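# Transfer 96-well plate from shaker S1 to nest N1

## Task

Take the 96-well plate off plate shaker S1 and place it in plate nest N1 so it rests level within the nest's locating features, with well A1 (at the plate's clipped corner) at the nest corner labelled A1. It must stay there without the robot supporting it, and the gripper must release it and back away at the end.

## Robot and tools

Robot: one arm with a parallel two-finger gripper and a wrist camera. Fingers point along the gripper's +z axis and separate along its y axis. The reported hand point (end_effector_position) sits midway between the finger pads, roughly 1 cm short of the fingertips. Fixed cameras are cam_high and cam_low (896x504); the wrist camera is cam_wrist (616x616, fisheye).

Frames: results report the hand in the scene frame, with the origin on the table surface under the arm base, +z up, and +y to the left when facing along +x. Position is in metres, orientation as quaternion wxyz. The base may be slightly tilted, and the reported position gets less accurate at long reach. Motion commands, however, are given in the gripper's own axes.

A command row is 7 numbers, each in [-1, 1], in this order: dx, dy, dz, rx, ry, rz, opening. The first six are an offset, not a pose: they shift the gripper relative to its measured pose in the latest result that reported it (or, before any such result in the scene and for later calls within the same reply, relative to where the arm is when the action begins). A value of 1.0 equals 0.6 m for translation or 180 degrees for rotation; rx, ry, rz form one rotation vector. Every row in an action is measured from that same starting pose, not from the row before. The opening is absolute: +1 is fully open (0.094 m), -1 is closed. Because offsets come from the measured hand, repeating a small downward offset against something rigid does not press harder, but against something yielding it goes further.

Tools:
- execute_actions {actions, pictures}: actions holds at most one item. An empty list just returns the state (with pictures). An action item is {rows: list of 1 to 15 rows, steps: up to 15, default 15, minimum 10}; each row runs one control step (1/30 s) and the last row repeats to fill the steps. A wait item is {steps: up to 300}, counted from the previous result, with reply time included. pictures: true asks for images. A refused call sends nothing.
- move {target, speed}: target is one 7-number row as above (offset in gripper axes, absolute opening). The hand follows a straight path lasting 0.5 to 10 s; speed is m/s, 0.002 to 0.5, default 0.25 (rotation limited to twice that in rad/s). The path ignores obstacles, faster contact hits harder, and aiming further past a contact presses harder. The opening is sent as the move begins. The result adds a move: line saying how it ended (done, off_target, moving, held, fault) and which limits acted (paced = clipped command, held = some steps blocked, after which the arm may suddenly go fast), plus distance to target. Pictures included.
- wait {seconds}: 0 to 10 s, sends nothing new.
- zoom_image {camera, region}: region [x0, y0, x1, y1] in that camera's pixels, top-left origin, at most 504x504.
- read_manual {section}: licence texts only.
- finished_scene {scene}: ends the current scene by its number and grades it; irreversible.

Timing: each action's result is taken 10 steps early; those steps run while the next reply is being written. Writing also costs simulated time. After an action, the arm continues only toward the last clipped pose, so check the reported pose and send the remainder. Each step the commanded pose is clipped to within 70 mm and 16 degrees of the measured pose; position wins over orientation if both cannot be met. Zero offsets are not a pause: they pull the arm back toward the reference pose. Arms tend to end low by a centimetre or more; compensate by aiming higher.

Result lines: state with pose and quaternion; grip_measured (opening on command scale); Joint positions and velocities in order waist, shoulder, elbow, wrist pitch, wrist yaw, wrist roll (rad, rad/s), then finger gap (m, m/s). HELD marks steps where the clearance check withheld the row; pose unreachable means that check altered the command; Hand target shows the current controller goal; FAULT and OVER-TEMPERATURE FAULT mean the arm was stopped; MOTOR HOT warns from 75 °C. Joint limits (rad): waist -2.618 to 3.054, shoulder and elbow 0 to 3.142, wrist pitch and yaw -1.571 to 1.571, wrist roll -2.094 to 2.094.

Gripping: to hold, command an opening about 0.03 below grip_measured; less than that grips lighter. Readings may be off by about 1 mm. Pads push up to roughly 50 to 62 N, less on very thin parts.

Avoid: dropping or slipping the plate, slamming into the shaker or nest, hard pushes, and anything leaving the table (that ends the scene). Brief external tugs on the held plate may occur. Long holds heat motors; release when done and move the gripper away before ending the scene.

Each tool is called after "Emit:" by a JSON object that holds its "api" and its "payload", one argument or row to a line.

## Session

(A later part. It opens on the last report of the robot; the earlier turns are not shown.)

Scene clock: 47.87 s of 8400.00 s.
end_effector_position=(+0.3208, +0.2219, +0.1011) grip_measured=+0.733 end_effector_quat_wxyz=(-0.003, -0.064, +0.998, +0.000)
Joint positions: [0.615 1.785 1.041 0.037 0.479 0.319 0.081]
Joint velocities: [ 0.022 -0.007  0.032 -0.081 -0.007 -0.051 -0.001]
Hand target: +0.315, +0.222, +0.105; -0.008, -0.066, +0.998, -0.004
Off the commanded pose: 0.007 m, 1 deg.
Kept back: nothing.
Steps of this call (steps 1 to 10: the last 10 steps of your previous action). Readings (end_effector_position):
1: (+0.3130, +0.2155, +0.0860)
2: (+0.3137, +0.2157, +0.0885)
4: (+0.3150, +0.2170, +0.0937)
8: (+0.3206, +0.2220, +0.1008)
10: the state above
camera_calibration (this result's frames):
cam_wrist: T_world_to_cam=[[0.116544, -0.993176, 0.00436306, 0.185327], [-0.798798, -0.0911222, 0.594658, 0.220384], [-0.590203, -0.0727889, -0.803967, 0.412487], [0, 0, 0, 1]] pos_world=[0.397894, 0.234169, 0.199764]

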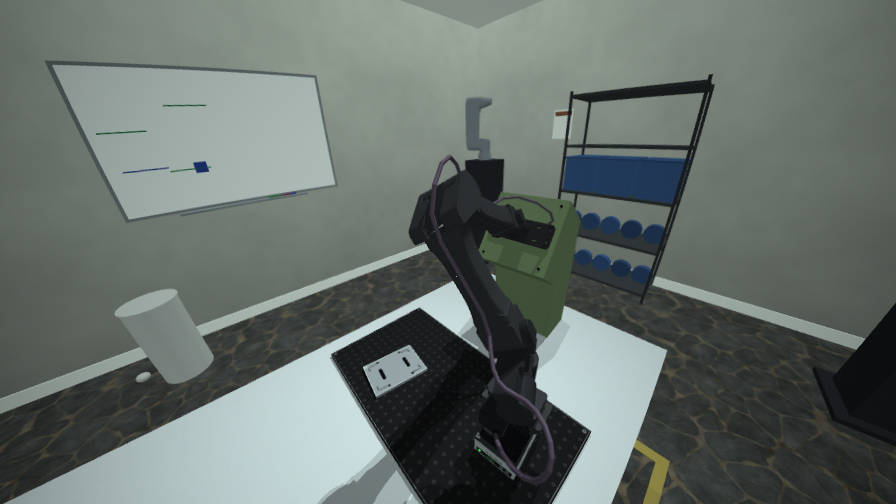

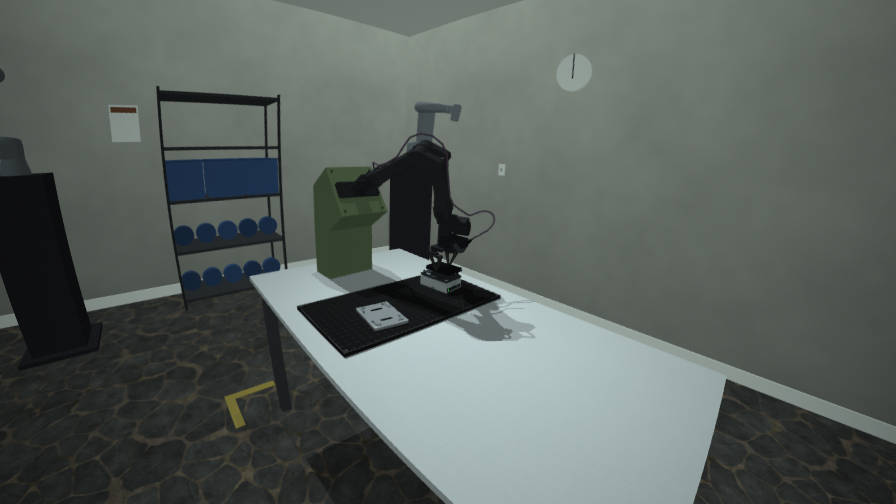

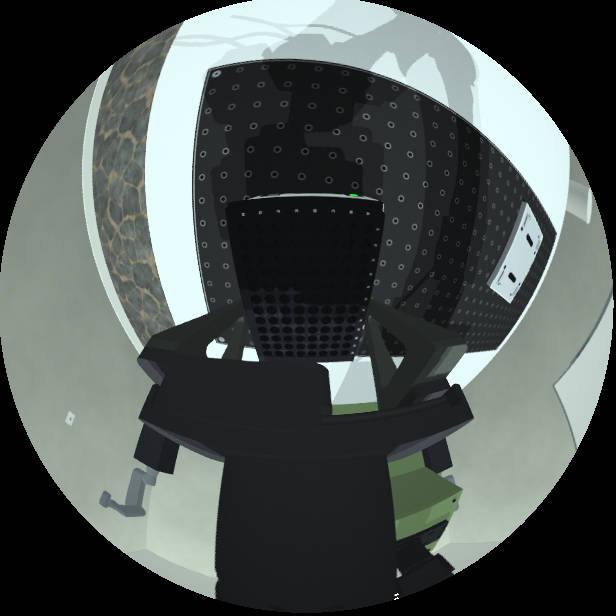

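Emit:
{"api": "zoom_image", "payload": {
  "camera": "cam_wrist",
  "region": [470, 190, 570, 320]
}}

Emit:
{"api": "zoom_image", "payload": {
  "camera": "cam_low",
  "region": [405, 235, 485, 300]
}}

Region (470, 190, 570, 320) of cam_wrist's 616x616 image, scaled by 3.877, with more detail than that image has; it fills the left 388 columns of this view, and the rest is white.

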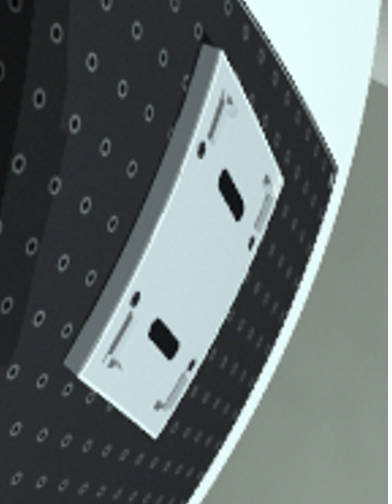

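Region (405, 235, 485, 300) of cam_low's 896x504 image, scaled by 6.300, with more detail than that image has; it fills the top 410 rows of this view, and the rest is white.

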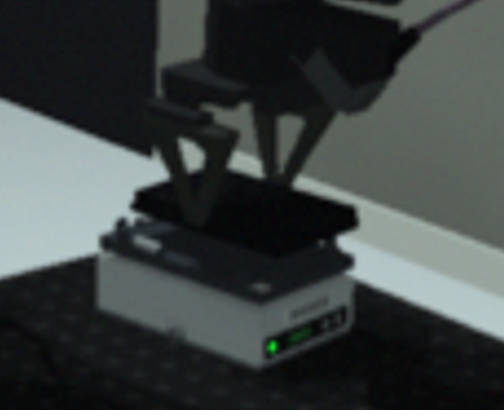

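Emit:
{"api": "move", "payload": {
  "target": [0.0, 0.005, -0.11, 0, 0, 0, 0.695],
  "speed": 0.12
}}

Scene clock: 56.27 s of 8400.00 s.
end_effector_position=(+0.3139, +0.2168, +0.1662) grip_measured=+0.733 end_effector_quat_wxyz=(-0.016, -0.066, +0.998, -0.004)
Joint positions: [ 0.708  1.566  0.964 -0.172  0.545  0.402  0.081]
Joint velocities: [-0.007  0.007  0.002  0.095 -0.022 -0.022 -0.001]
Hand target: +0.321, +0.225, +0.167; -0.003, -0.063, +0.998, +0.000
Off the commanded pose: 0.011 m, 2 deg.
Kept back: nothing.
After step 90, 3.77 s passed at rest.
move: off_target; limits=paced
camera_calibration (this result's frames):
cam_wrist: T_world_to_cam=[[0.121283, -0.992549, 0.0116711, 0.177965], [-0.783089, -0.0884497, 0.615587, 0.166692], [-0.609969, -0.0837997, -0.787982, 0.466326], [0, 0, 0, 1]] pos_world=[0.393395, 0.230461, 0.262766]

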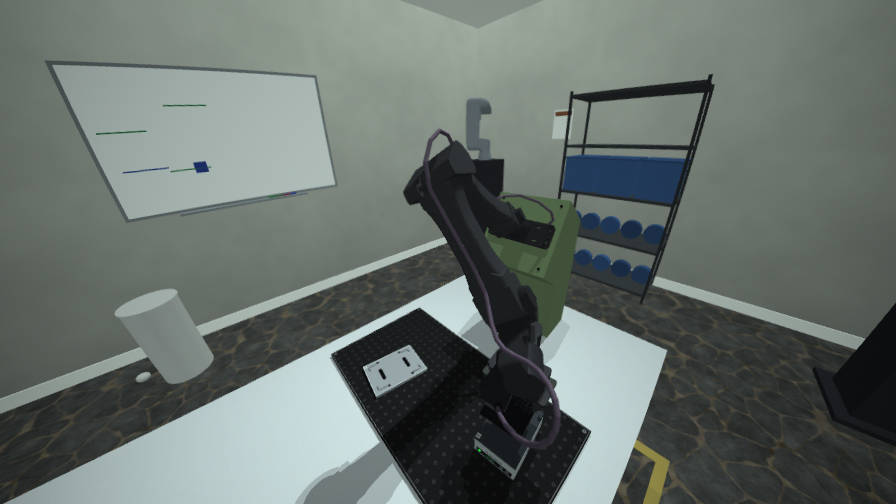

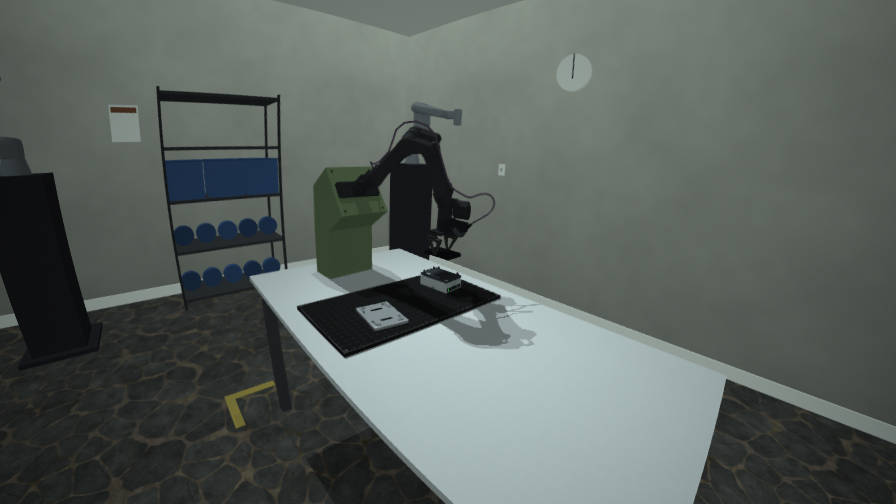

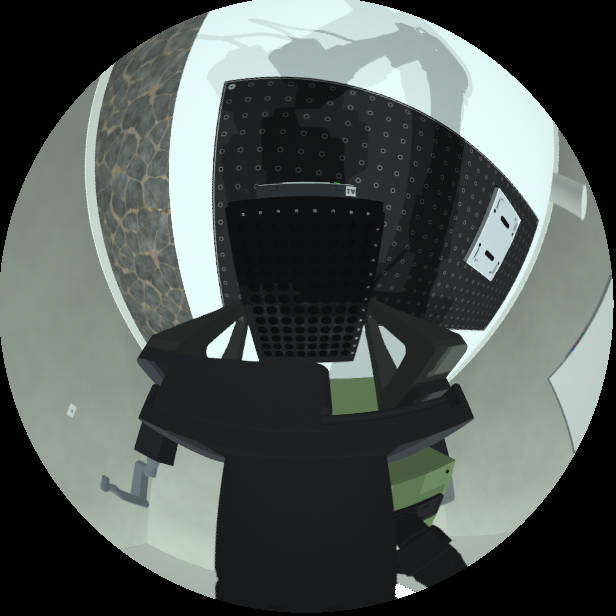

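Emit:
{"api": "move", "payload": {
  "target": [0.0827, -0.5641, -0.0337, -0.0033, -0.01, 0.0865, 0.695],
  "speed": 0.2
}}

Scene clock: 59.60 s of 8400.00 s.
end_effector_position=(+0.3016, -0.1207, +0.1918) grip_measured=+0.733 end_effector_quat_wxyz=(-0.002, +0.070, +0.998, -0.002)
Joint positions: [-0.629  1.313  0.656 -0.063 -0.509 -0.197  0.081]
Joint velocities: [ 0.007  0.002 -0.002  0.022 -0.037 -0.066  0.001]
Hand target: +0.309, -0.126, +0.193; +0.002, +0.066, +0.998, -0.003
Off the commanded pose: 0.010 m, 0 deg.
Kept back: nothing.
move: done
camera_calibration (this result's frames):
cam_wrist: T_world_to_cam=[[-0.149984, -0.988638, 0.0100163, -0.0731766], [-0.795051, 0.126625, 0.593177, 0.145313], [-0.587706, 0.0810038, -0.80501, 0.467164], [0, 0, 0, 1]] pos_world=[0.379111, -0.128588, 0.290608]

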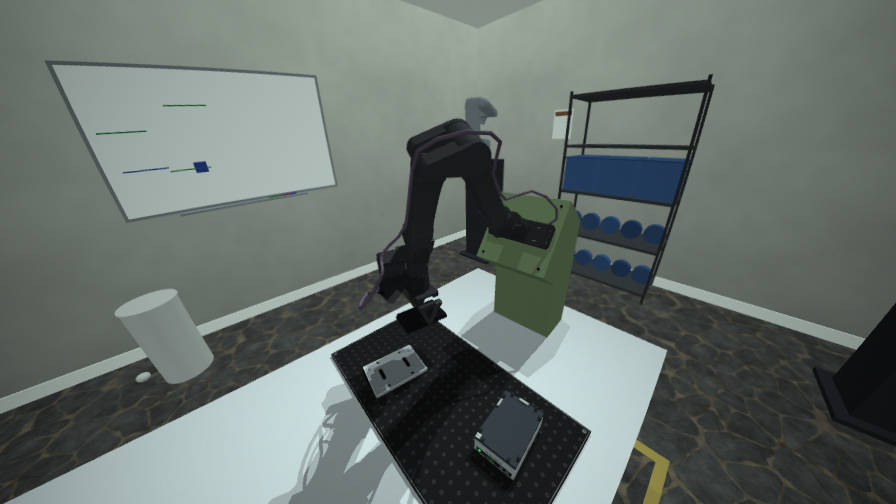

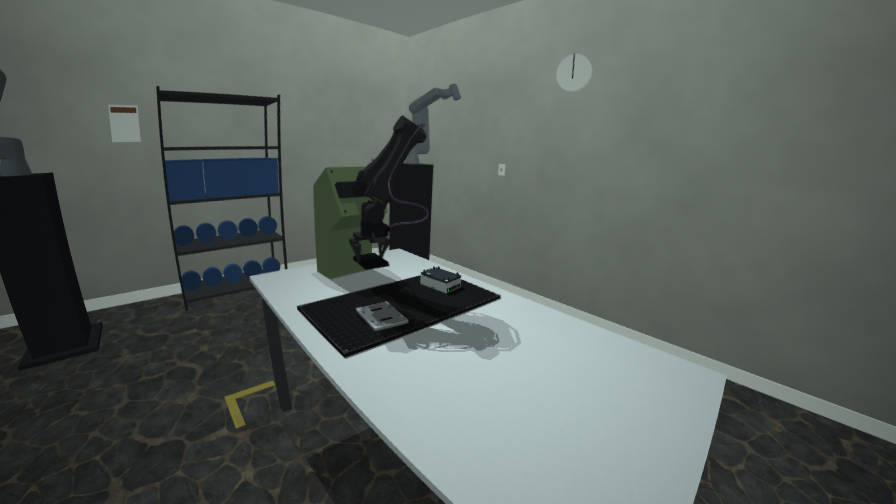

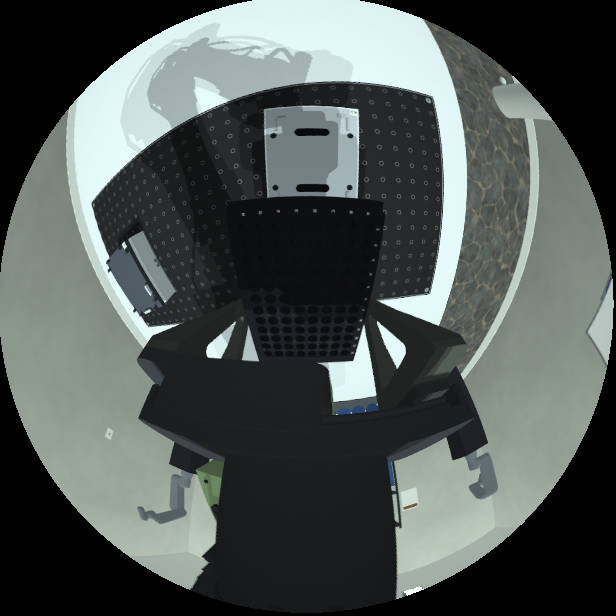

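Emit:
{"api": "zoom_image", "payload": {
  "camera": "cam_wrist",
  "region": [250, 95, 375, 220]
}}

Region (250, 95, 375, 220) of cam_wrist's 616x616 image, scaled by 4.032, with more detail than that image has.

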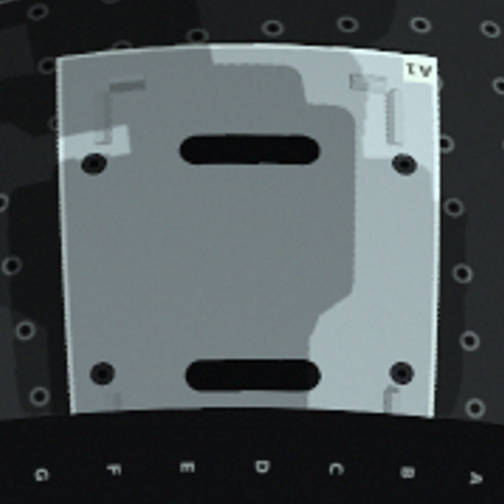

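Emit:
{"api": "move", "payload": {
  "target": [-0.177, -0.0207, 0.1775, 0, 0, 0, 0.695],
  "speed": 0.15
}}

Scene clock: 64.93 s of 8400.00 s.
end_effector_position=(+0.3965, -0.1464, +0.0854) grip_measured=+0.733 end_effector_quat_wxyz=(-0.005, +0.067, +0.998, +0.002)
Joint positions: [-0.474  1.813  1.211 -0.079 -0.397 -0.096  0.081]
Joint velocities: [ 0.002 -0.007 -0.012 -0.037  0.007  0.095 -0.   ]
Hand target: +0.403, -0.150, +0.085; -0.002, +0.070, +0.998, -0.002
Off the commanded pose: 0.008 m, 1 deg.
Kept back: nothing.
After step 90, 0.77 s passed at rest.
move: done
camera_calibration (this result's frames):
cam_wrist: T_world_to_cam=[[-0.144484, -0.989504, 0.0024778, -0.0849461], [-0.792018, 0.117148, 0.599152, 0.284048], [-0.593154, 0.0846055, -0.800631, 0.441617], [0, 0, 0, 1]] pos_world=[0.474645, -0.154693, 0.183595]

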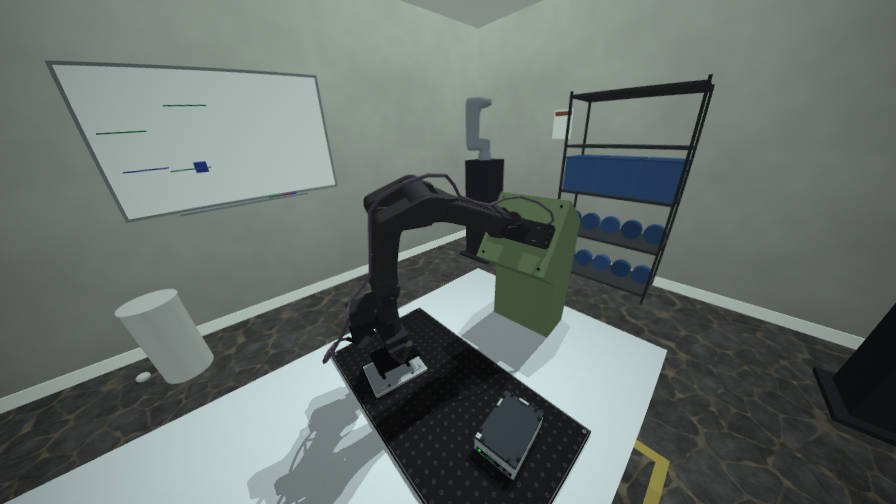

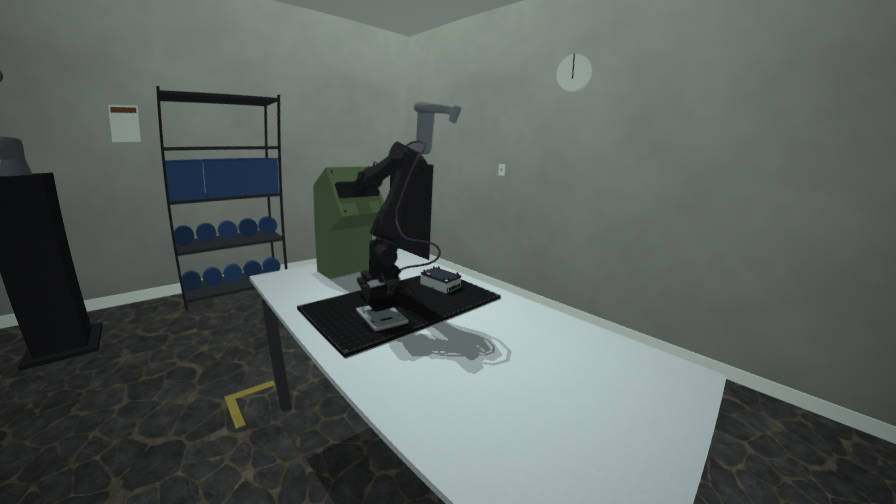

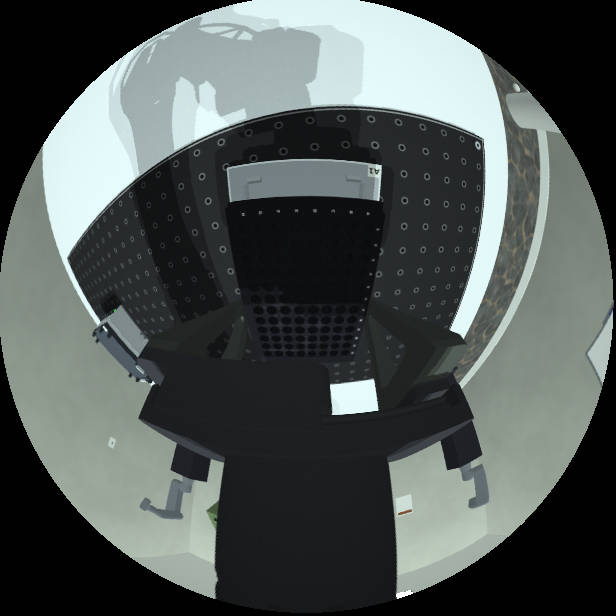

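Emit:
{"api": "zoom_image", "payload": {
  "camera": "cam_wrist",
  "region": [215, 140, 395, 260]
}}

Region (215, 140, 395, 260) of cam_wrist's 616x616 image, scaled by 2.800, with more detail than that image has.

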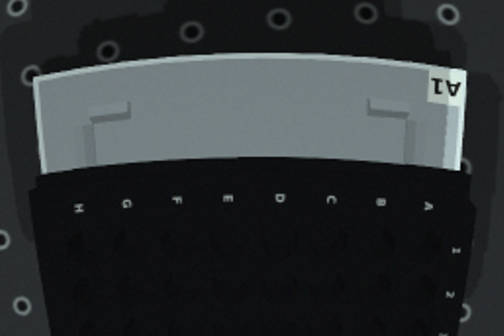

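Emit:
{"api": "move", "payload": {
  "target": [-0.0293, -0.0028, 0.0387, 0, 0.001, 0, 0.695],
  "speed": 0.06
}}

Scene clock: 68.83 s of 8400.00 s.
end_effector_position=(+0.4072, -0.1480, +0.0633) grip_measured=+0.733 end_effector_quat_wxyz=(-0.009, +0.064, +0.998, +0.005)
Joint positions: [-0.454  1.902  1.316 -0.098 -0.387 -0.091  0.081]
Joint velocities: [-0.012 -0.027  0.007 -0.037 -0.007 -0.007  0.   ]
Hand target: +0.413, -0.150, +0.062; -0.007, +0.067, +0.998, +0.002
Off the commanded pose: 0.007 m, 1 deg.
Kept back: nothing.
After step 90, 0.10 s passed at rest.
move: done
camera_calibration (this result's frames):
cam_wrist: T_world_to_cam=[[-0.138116, -0.990409, -0.00384731, -0.0872786], [-0.788899, 0.107664, 0.605018, 0.302903], [-0.598801, 0.0865977, -0.796202, 0.432763], [0, 0, 0, 1]] pos_world=[0.486044, -0.15653, 0.160969]

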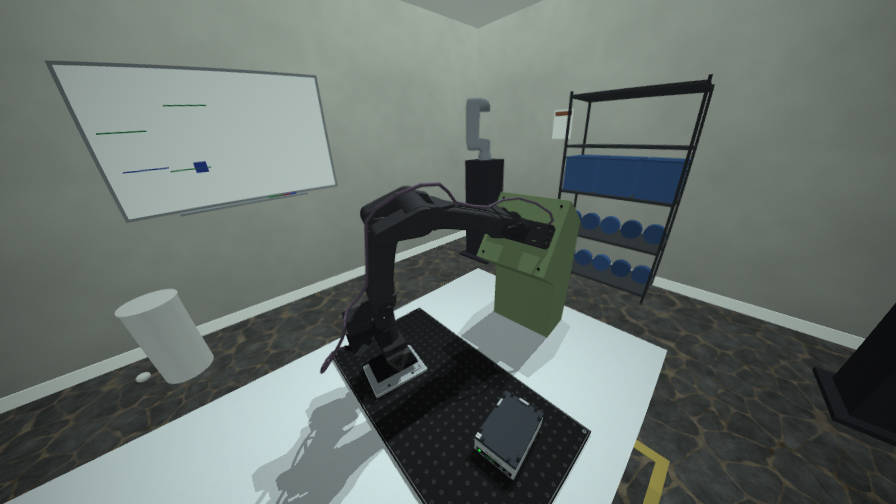

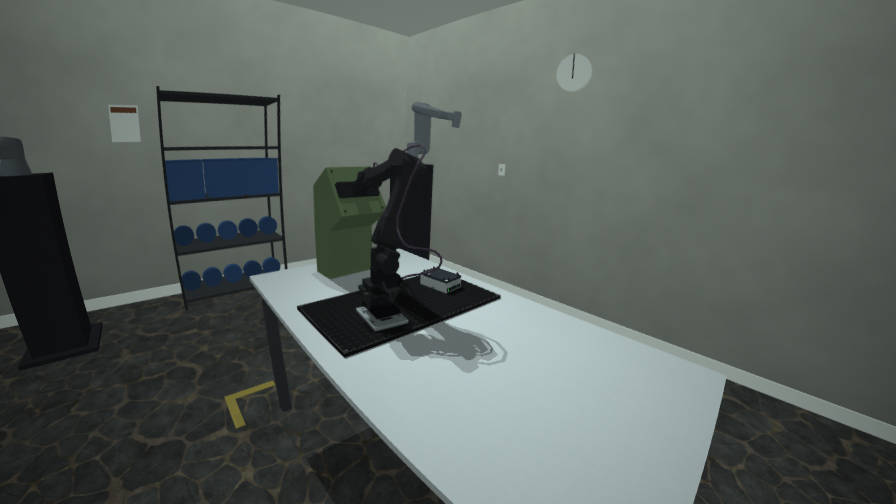

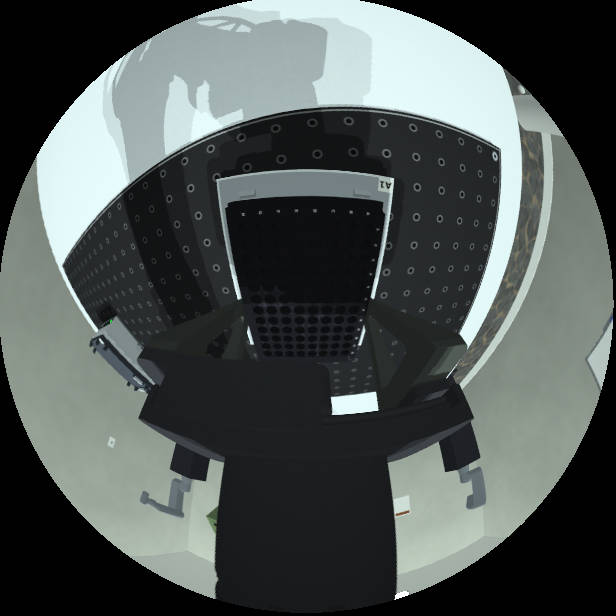

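Emit:
{"api": "execute_actions", "payload": {
  "actions": []
}}

Scene clock: 70.23 s of 8400.00 s.
end_effector_position=(+0.4064, -0.1479, +0.0633) grip_measured=+0.733 end_effector_quat_wxyz=(-0.011, +0.065, +0.998, +0.005)
Joint positions: [-0.454  1.902  1.316 -0.101 -0.386 -0.091  0.081]
Joint velocities: [ 0.012 -0.012 -0.002 -0.007 -0.037 -0.037  0.   ]
Hand target: +0.413, -0.150, +0.062; -0.007, +0.067, +0.998, +0.002
Off the commanded pose: 0.008 m, 1 deg.
Kept back: nothing.
Steps of this call (steps 1 to 42: nothing new was sent). Readings (end_effector_position):
1: (+0.4070, -0.1480, +0.0633)
2: (+0.4068, -0.1479, +0.0633)
4: (+0.4066, -0.1479, +0.0633)
8: (+0.4065, -0.1479, +0.0633)
42: the state above
camera_calibration (this result's frames):
cam_wrist: T_world_to_cam=[[-0.139756, -0.990179, -0.00368813, -0.0865902], [-0.786777, 0.108785, 0.607575, 0.301388], [-0.601207, 0.0878143, -0.794254, 0.43332], [0, 0, 0, 1]] pos_world=[0.485539, -0.156578, 0.16073]

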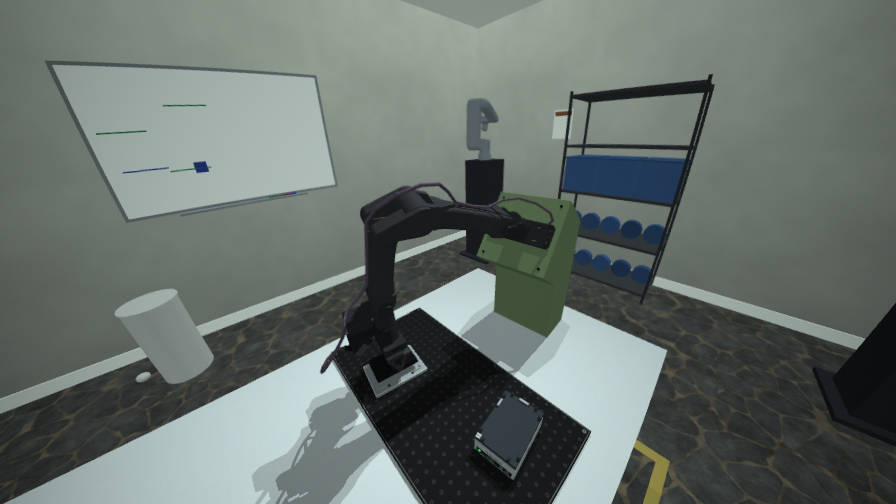

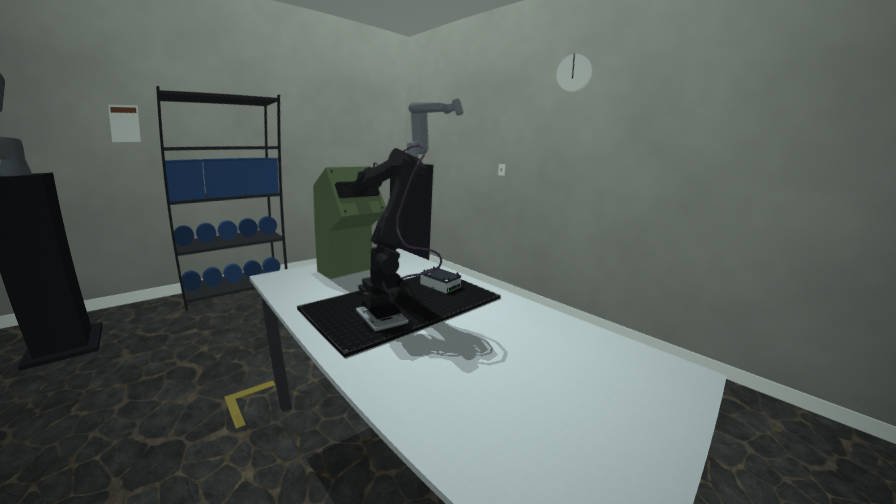

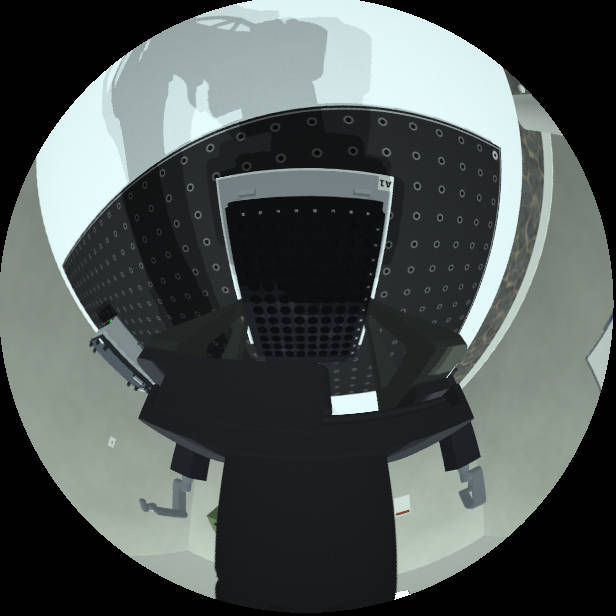

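Emit:
{"api": "zoom_image", "payload": {
  "camera": "cam_wrist",
  "region": [205, 150, 405, 270]
}}

Emit:
{"api": "zoom_image", "payload": {
  "camera": "cam_high",
  "region": [340, 320, 450, 410]
}}

Emit:
{"api": "zoom_image", "payload": {
  "camera": "cam_low",
  "region": [335, 280, 435, 345]
}}

Region (205, 150, 405, 270) of cam_wrist's 616x616 image, scaled by 2.520, with more detail than that image has; it fills the top 302 rows of this view, and the rest is white.

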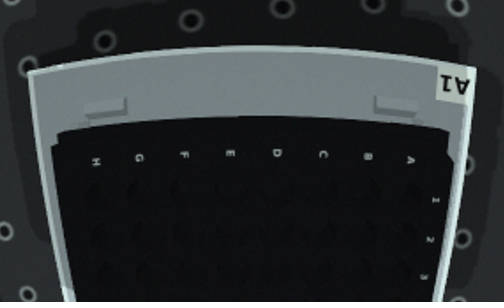

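Region (340, 320, 450, 410) of cam_high's 896x504 image, scaled by 4.582, with more detail than that image has; it fills the top 412 rows of this view, and the rest is white.

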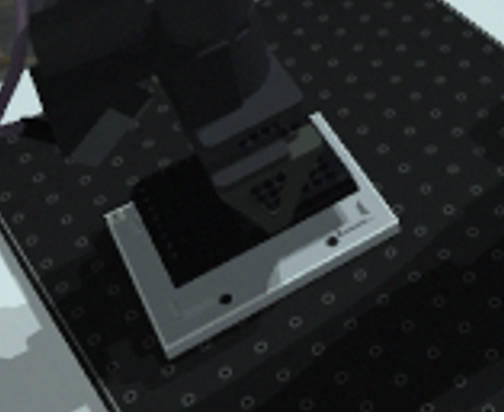

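Region (335, 280, 435, 345) of cam_low's 896x504 image, scaled by 5.040, with more detail than that image has; it fills the top 328 rows of this view, and the rest is white.

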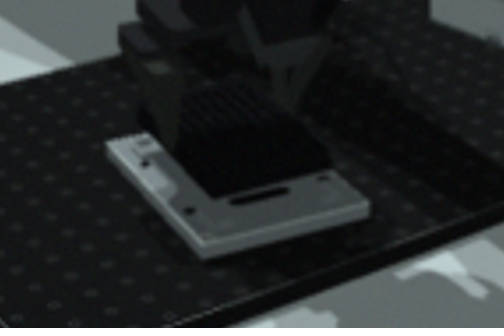

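Emit:
{"api": "execute_actions", "payload": {
  "actions": [
    {"rows": [[-0.003,-0.0007,0.007,0.002,-0.0015,0,0.695],[-0.006,-0.0015,0.014,0.004,-0.003,0,0.695],[-0.008,-0.002,0.02,0.0055,-0.004,0,0.695],[-0.0097,-0.0023,0.0238,0.0067,-0.0046,0,0.695]], "steps": 15}
  ],
  "pictures": false
}}

Emit:
{"api": "wait", "payload": {
  "seconds": 0.3
}}

Emit:
{"api": "zoom_image", "payload": {
  "camera": "cam_wrist",
  "region": [205, 160, 405, 260]
}}

Scene clock: 73.50 s of 8400.00 s.
end_effector_position=(+0.4032, -0.1466, +0.0567) grip_measured=+0.733 end_effector_quat_wxyz=(-0.013, +0.064, +0.998, +0.002)
Joint positions: [-0.443  1.919  1.316 -0.086 -0.371 -0.087  0.081]
Joint velocities: [ 0.115  0.198 -0.007  0.007  0.051  0.051 -0.001]
Steps of this call (steps 1 to 90: nothing new was sent; then 0.10 s passed at rest; steps 91 to 95: the first 5 steps of this action). Readings (end_effector_position):
91: (+0.4064, -0.1478, +0.0633)
92: (+0.4060, -0.1478, +0.0626)
94: (+0.4048, -0.1473, +0.0592)
95: the state above

Scene clock: 74.13 s of 8400.00 s.
end_effector_position=(+0.3943, -0.1446, +0.0482) grip_measured=+0.733 end_effector_quat_wxyz=(-0.024, +0.067, +0.997, +0.001)
Joint positions: [-0.433  1.943  1.316 -0.082 -0.358 -0.081  0.081]
Joint velocities: [ 0.002 -0.002 -0.012 -0.022 -0.022 -0.037  0.   ]
Hand target: +0.411, -0.150, +0.050; -0.004, +0.065, +0.998, -0.006
Off the commanded pose: 0.018 m, 2 deg.
Kept back: nothing.
Steps of this call (steps 1 to 10: the last 10 steps of your previous action; steps 11 to 19: nothing new was sent). Readings (end_effector_position):
1: (+0.4009, -0.1456, +0.0542)
2: (+0.3985, -0.1446, +0.0520)
4: (+0.3949, -0.1436, +0.0489)
8: (+0.3941, -0.1442, +0.0482)
19: the state above
camera_calibration (this result's frames):
cam_wrist: T_world_to_cam=[[-0.144197, -0.989527, 0.00665086, -0.0836876], [-0.769727, 0.116386, 0.627673, 0.294105], [-0.621874, 0.0853893, -0.778448, 0.420787], [0, 0, 0, 1]] pos_world=[0.47599, -0.152972, 0.143516]

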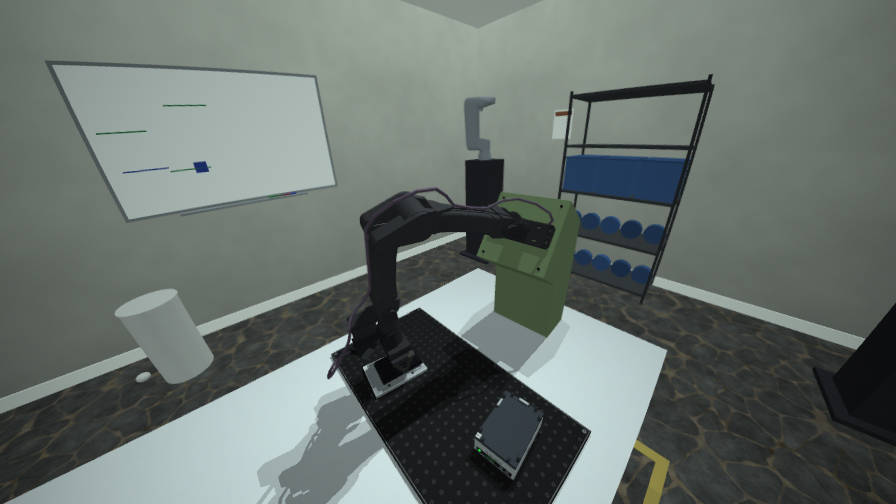

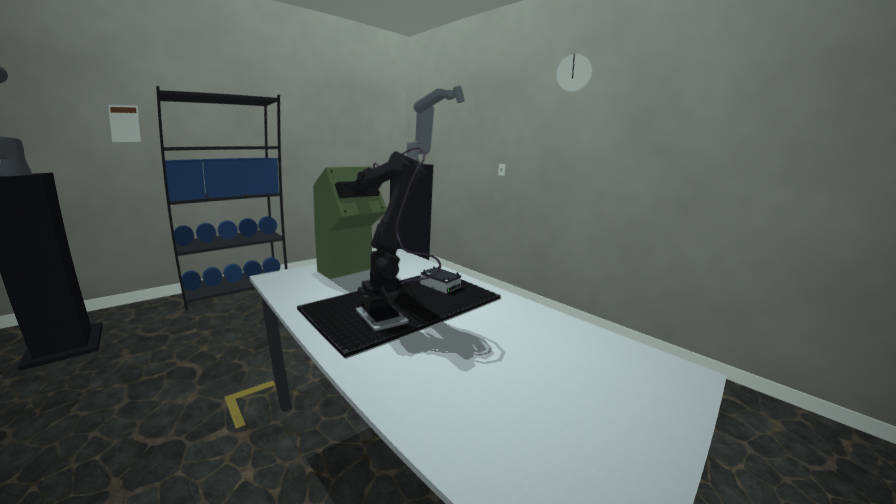

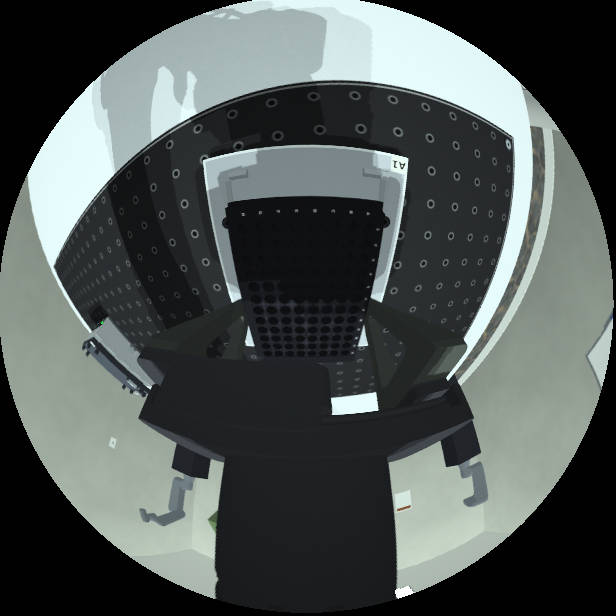

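Region (205, 160, 405, 260) of cam_wrist's 616x616 image, scaled by 2.520, with more detail than that image has.

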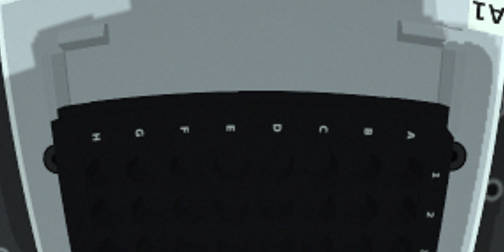

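Emit:
{"api": "execute_actions", "payload": {
  "actions": [
    {"rows": [[-0.04,-0.006,-0.004,0.0036,-0.013,0,0.695],[-0.05,-0.007,-0.004,0.0036,-0.013,0,0.695],[-0.05,-0.007,-0.004,0.0036,-0.013,0,0.695],[-0.04,-0.006,-0.004,0.0036,-0.013,0,0.695],[-0.031,-0.005,-0.003,0.0036,-0.013,0,0.695]], "steps": 14}
  ],
  "pictures": false
}}

Emit:
{"api": "wait", "payload": {
  "seconds": 0.3
}}

Emit:
{"api": "zoom_image", "payload": {
  "camera": "cam_wrist",
  "region": [205, 160, 405, 260]
}}

Scene clock: 79.10 s of 8400.00 s.
end_effector_position=(+0.4054, -0.1469, +0.0481) grip_measured=+0.733 end_effector_quat_wxyz=(-0.017, +0.066, +0.998, -0.000)
Joint positions: [-0.433  1.951  1.355 -0.098 -0.358 -0.078  0.081]
Joint velocities: [ 0.012  0.012  0.149  0.168 -0.007  0.037  0.   ]
Steps of this call (steps 1 to 90: nothing new was sent; then 1.83 s passed at rest; steps 91 to 94: the first 4 steps of this action). Readings (end_effector_position):
91: (+0.3953, -0.1448, +0.0484)
92: (+0.3973, -0.1452, +0.0482)
94: the state above

Scene clock: 79.73 s of 8400.00 s.
end_effector_position=(+0.4106, -0.1479, +0.0488) grip_measured=+0.733 end_effector_quat_wxyz=(-0.008, +0.063, +0.998, -0.002)
Joint positions: [-0.433  1.949  1.355 -0.082 -0.357 -0.077  0.081]
Joint velocities: [-0.002 -0.007  0.007  0.051 -0.037 -0.037  0.   ]
Hand target: +0.412, -0.150, +0.049; -0.004, +0.067, +0.998, -0.006
Off the commanded pose: 0.003 m, 1 deg.
Kept back: nothing.
Steps of this call (steps 1 to 10: the last 10 steps of your previous action; steps 11 to 19: nothing new was sent). Readings (end_effector_position):
1: (+0.4082, -0.1473, +0.0486)
2: (+0.4098, -0.1476, +0.0488)
4: (+0.4104, -0.1478, +0.0488)
8: (+0.4106, -0.1478, +0.0488)
19: the state above
camera_calibration (this result's frames):
cam_wrist: T_world_to_cam=[[-0.137004, -0.990519, 0.0101095, -0.0879017], [-0.78955, 0.115358, 0.602746, 0.315881], [-0.598198, 0.0745965, -0.797869, 0.421256], [0, 0, 0, 1]] pos_world=[0.489356, -0.154932, 0.146599]

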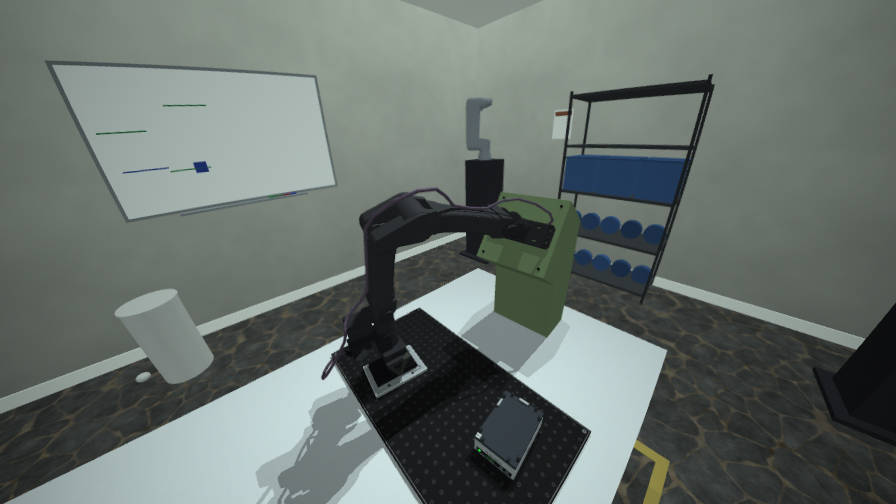

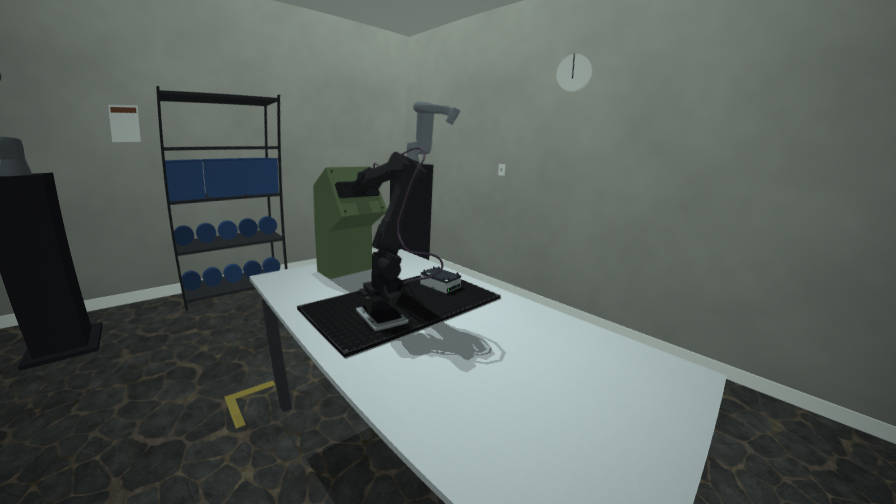

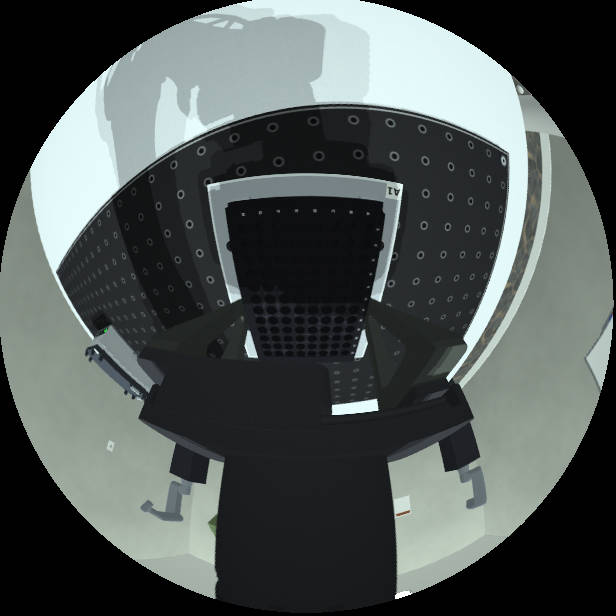

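Region (205, 160, 405, 260) of cam_wrist's 616x616 image, scaled by 2.520, with more detail than that image has.

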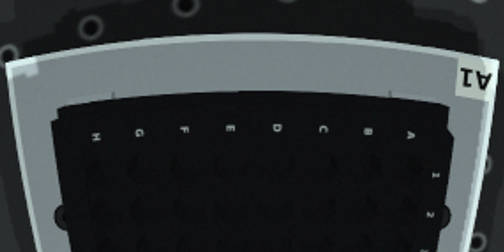

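Emit:
{"api": "execute_actions", "payload": {
  "actions": [
    {"rows": [[0.0012,0.0002,0.003,0,-0.001,0,0.695],[0.0024,0.0005,0.006,0,-0.002,0,0.695],[0.0035,0.0007,0.009,0,-0.003,0,0.695]], "steps": 13}
  ],
  "pictures": false
}}

Emit:
{"api": "wait", "payload": {
  "seconds": 0.3
}}

Emit:
{"api": "zoom_image", "payload": {
  "camera": "cam_wrist",
  "region": [205, 160, 405, 260]
}}

Scene clock: 81.53 s of 8400.00 s.
end_effector_position=(+0.4112, -0.1480, +0.0487) grip_measured=+0.733 end_effector_quat_wxyz=(-0.007, +0.063, +0.998, -0.002)
Joint positions: [-0.433  1.949  1.355 -0.079 -0.357 -0.077  0.081]
Joint velocities: [-0.002 -0.017 -0.007  0.11  -0.051 -0.051 -0.001]
Steps of this call (steps 1 to 51: nothing new was sent; steps 52 to 54: the first 3 steps of this action). Readings (end_effector_position):
52: (+0.4106, -0.1479, +0.0488)
53: (+0.4107, -0.1479, +0.0488)
54: the state above

Scene clock: 82.17 s of 8400.00 s.
end_effector_position=(+0.4147, -0.1487, +0.0487) grip_measured=+0.733 end_effector_quat_wxyz=(+0.000, +0.060, +0.998, -0.003)
Joint positions: [-0.433  1.949  1.355 -0.064 -0.357 -0.077  0.081]
Joint velocities: [ 0.002  0.002  0.007  0.037 -0.051 -0.037  0.001]
Hand target: +0.408, -0.147, +0.044; -0.004, +0.063, +0.998, -0.002
Off the commanded pose: 0.008 m, 1 deg.
Kept back: nothing.
Steps of this call (steps 1 to 10: the last 10 steps of your previous action; steps 11 to 19: nothing new was sent). Readings (end_effector_position):
1: (+0.4117, -0.1481, +0.0487)
2: (+0.4124, -0.1482, +0.0487)
4: (+0.4134, -0.1485, +0.0487)
8: (+0.4143, -0.1486, +0.0487)
19: the state above
camera_calibration (this result's frames):
cam_wrist: T_world_to_cam=[[-0.130871, -0.991337, 0.0111686, -0.0908865], [-0.800071, 0.11226, 0.589309, 0.32385], [-0.585457, 0.0681875, -0.807831, 0.418036], [0, 0, 0, 1]] pos_world=[0.49195, -0.154959, 0.14787]

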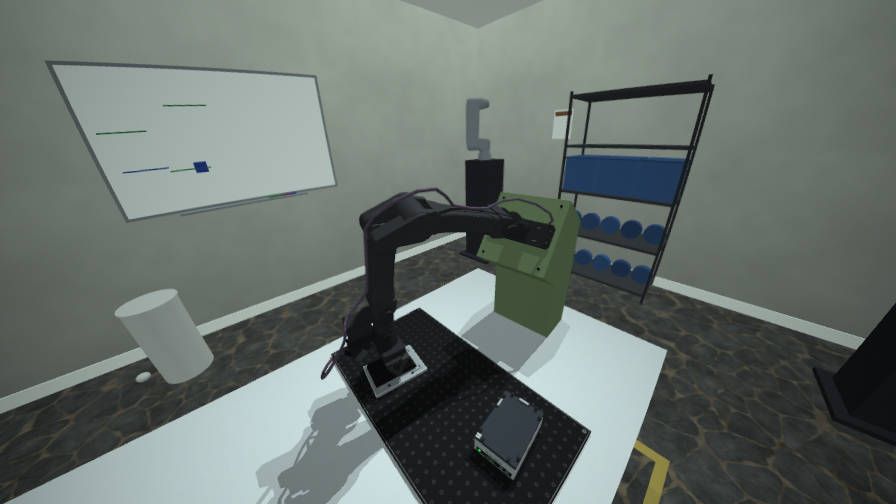

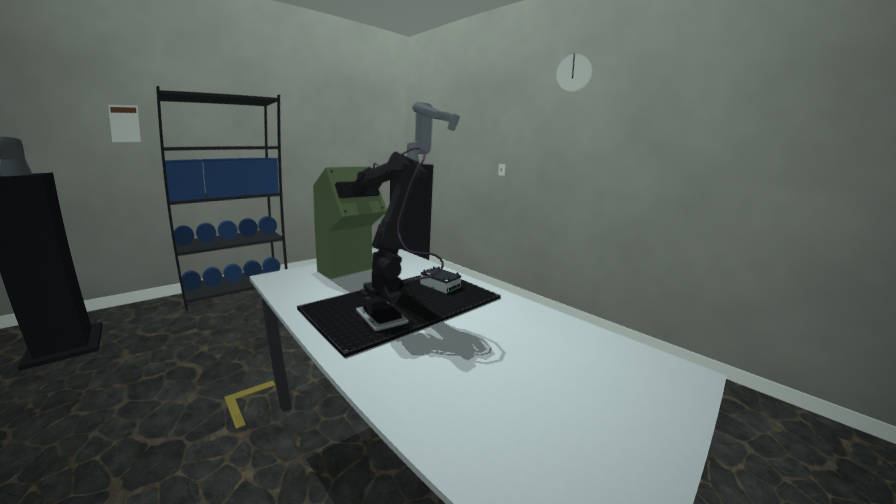

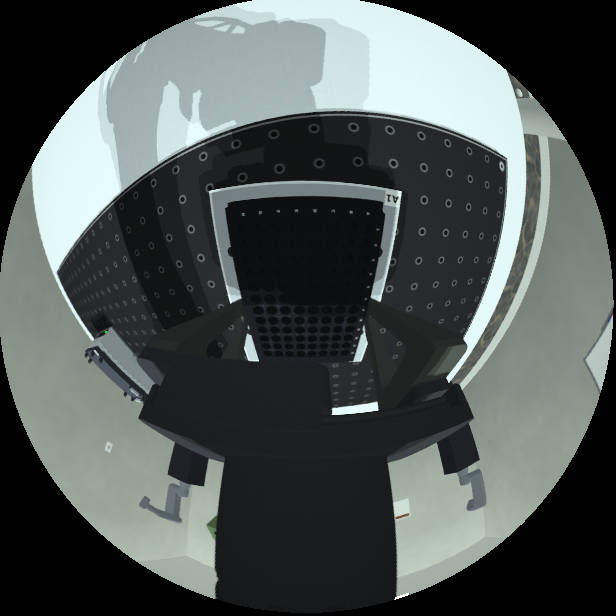

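Region (205, 160, 405, 260) of cam_wrist's 616x616 image, scaled by 2.520, with more detail than that image has.

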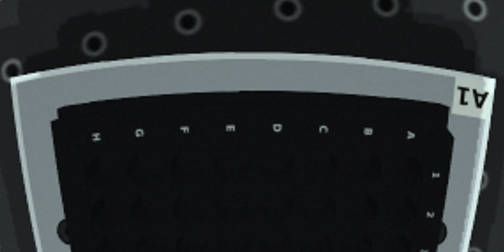

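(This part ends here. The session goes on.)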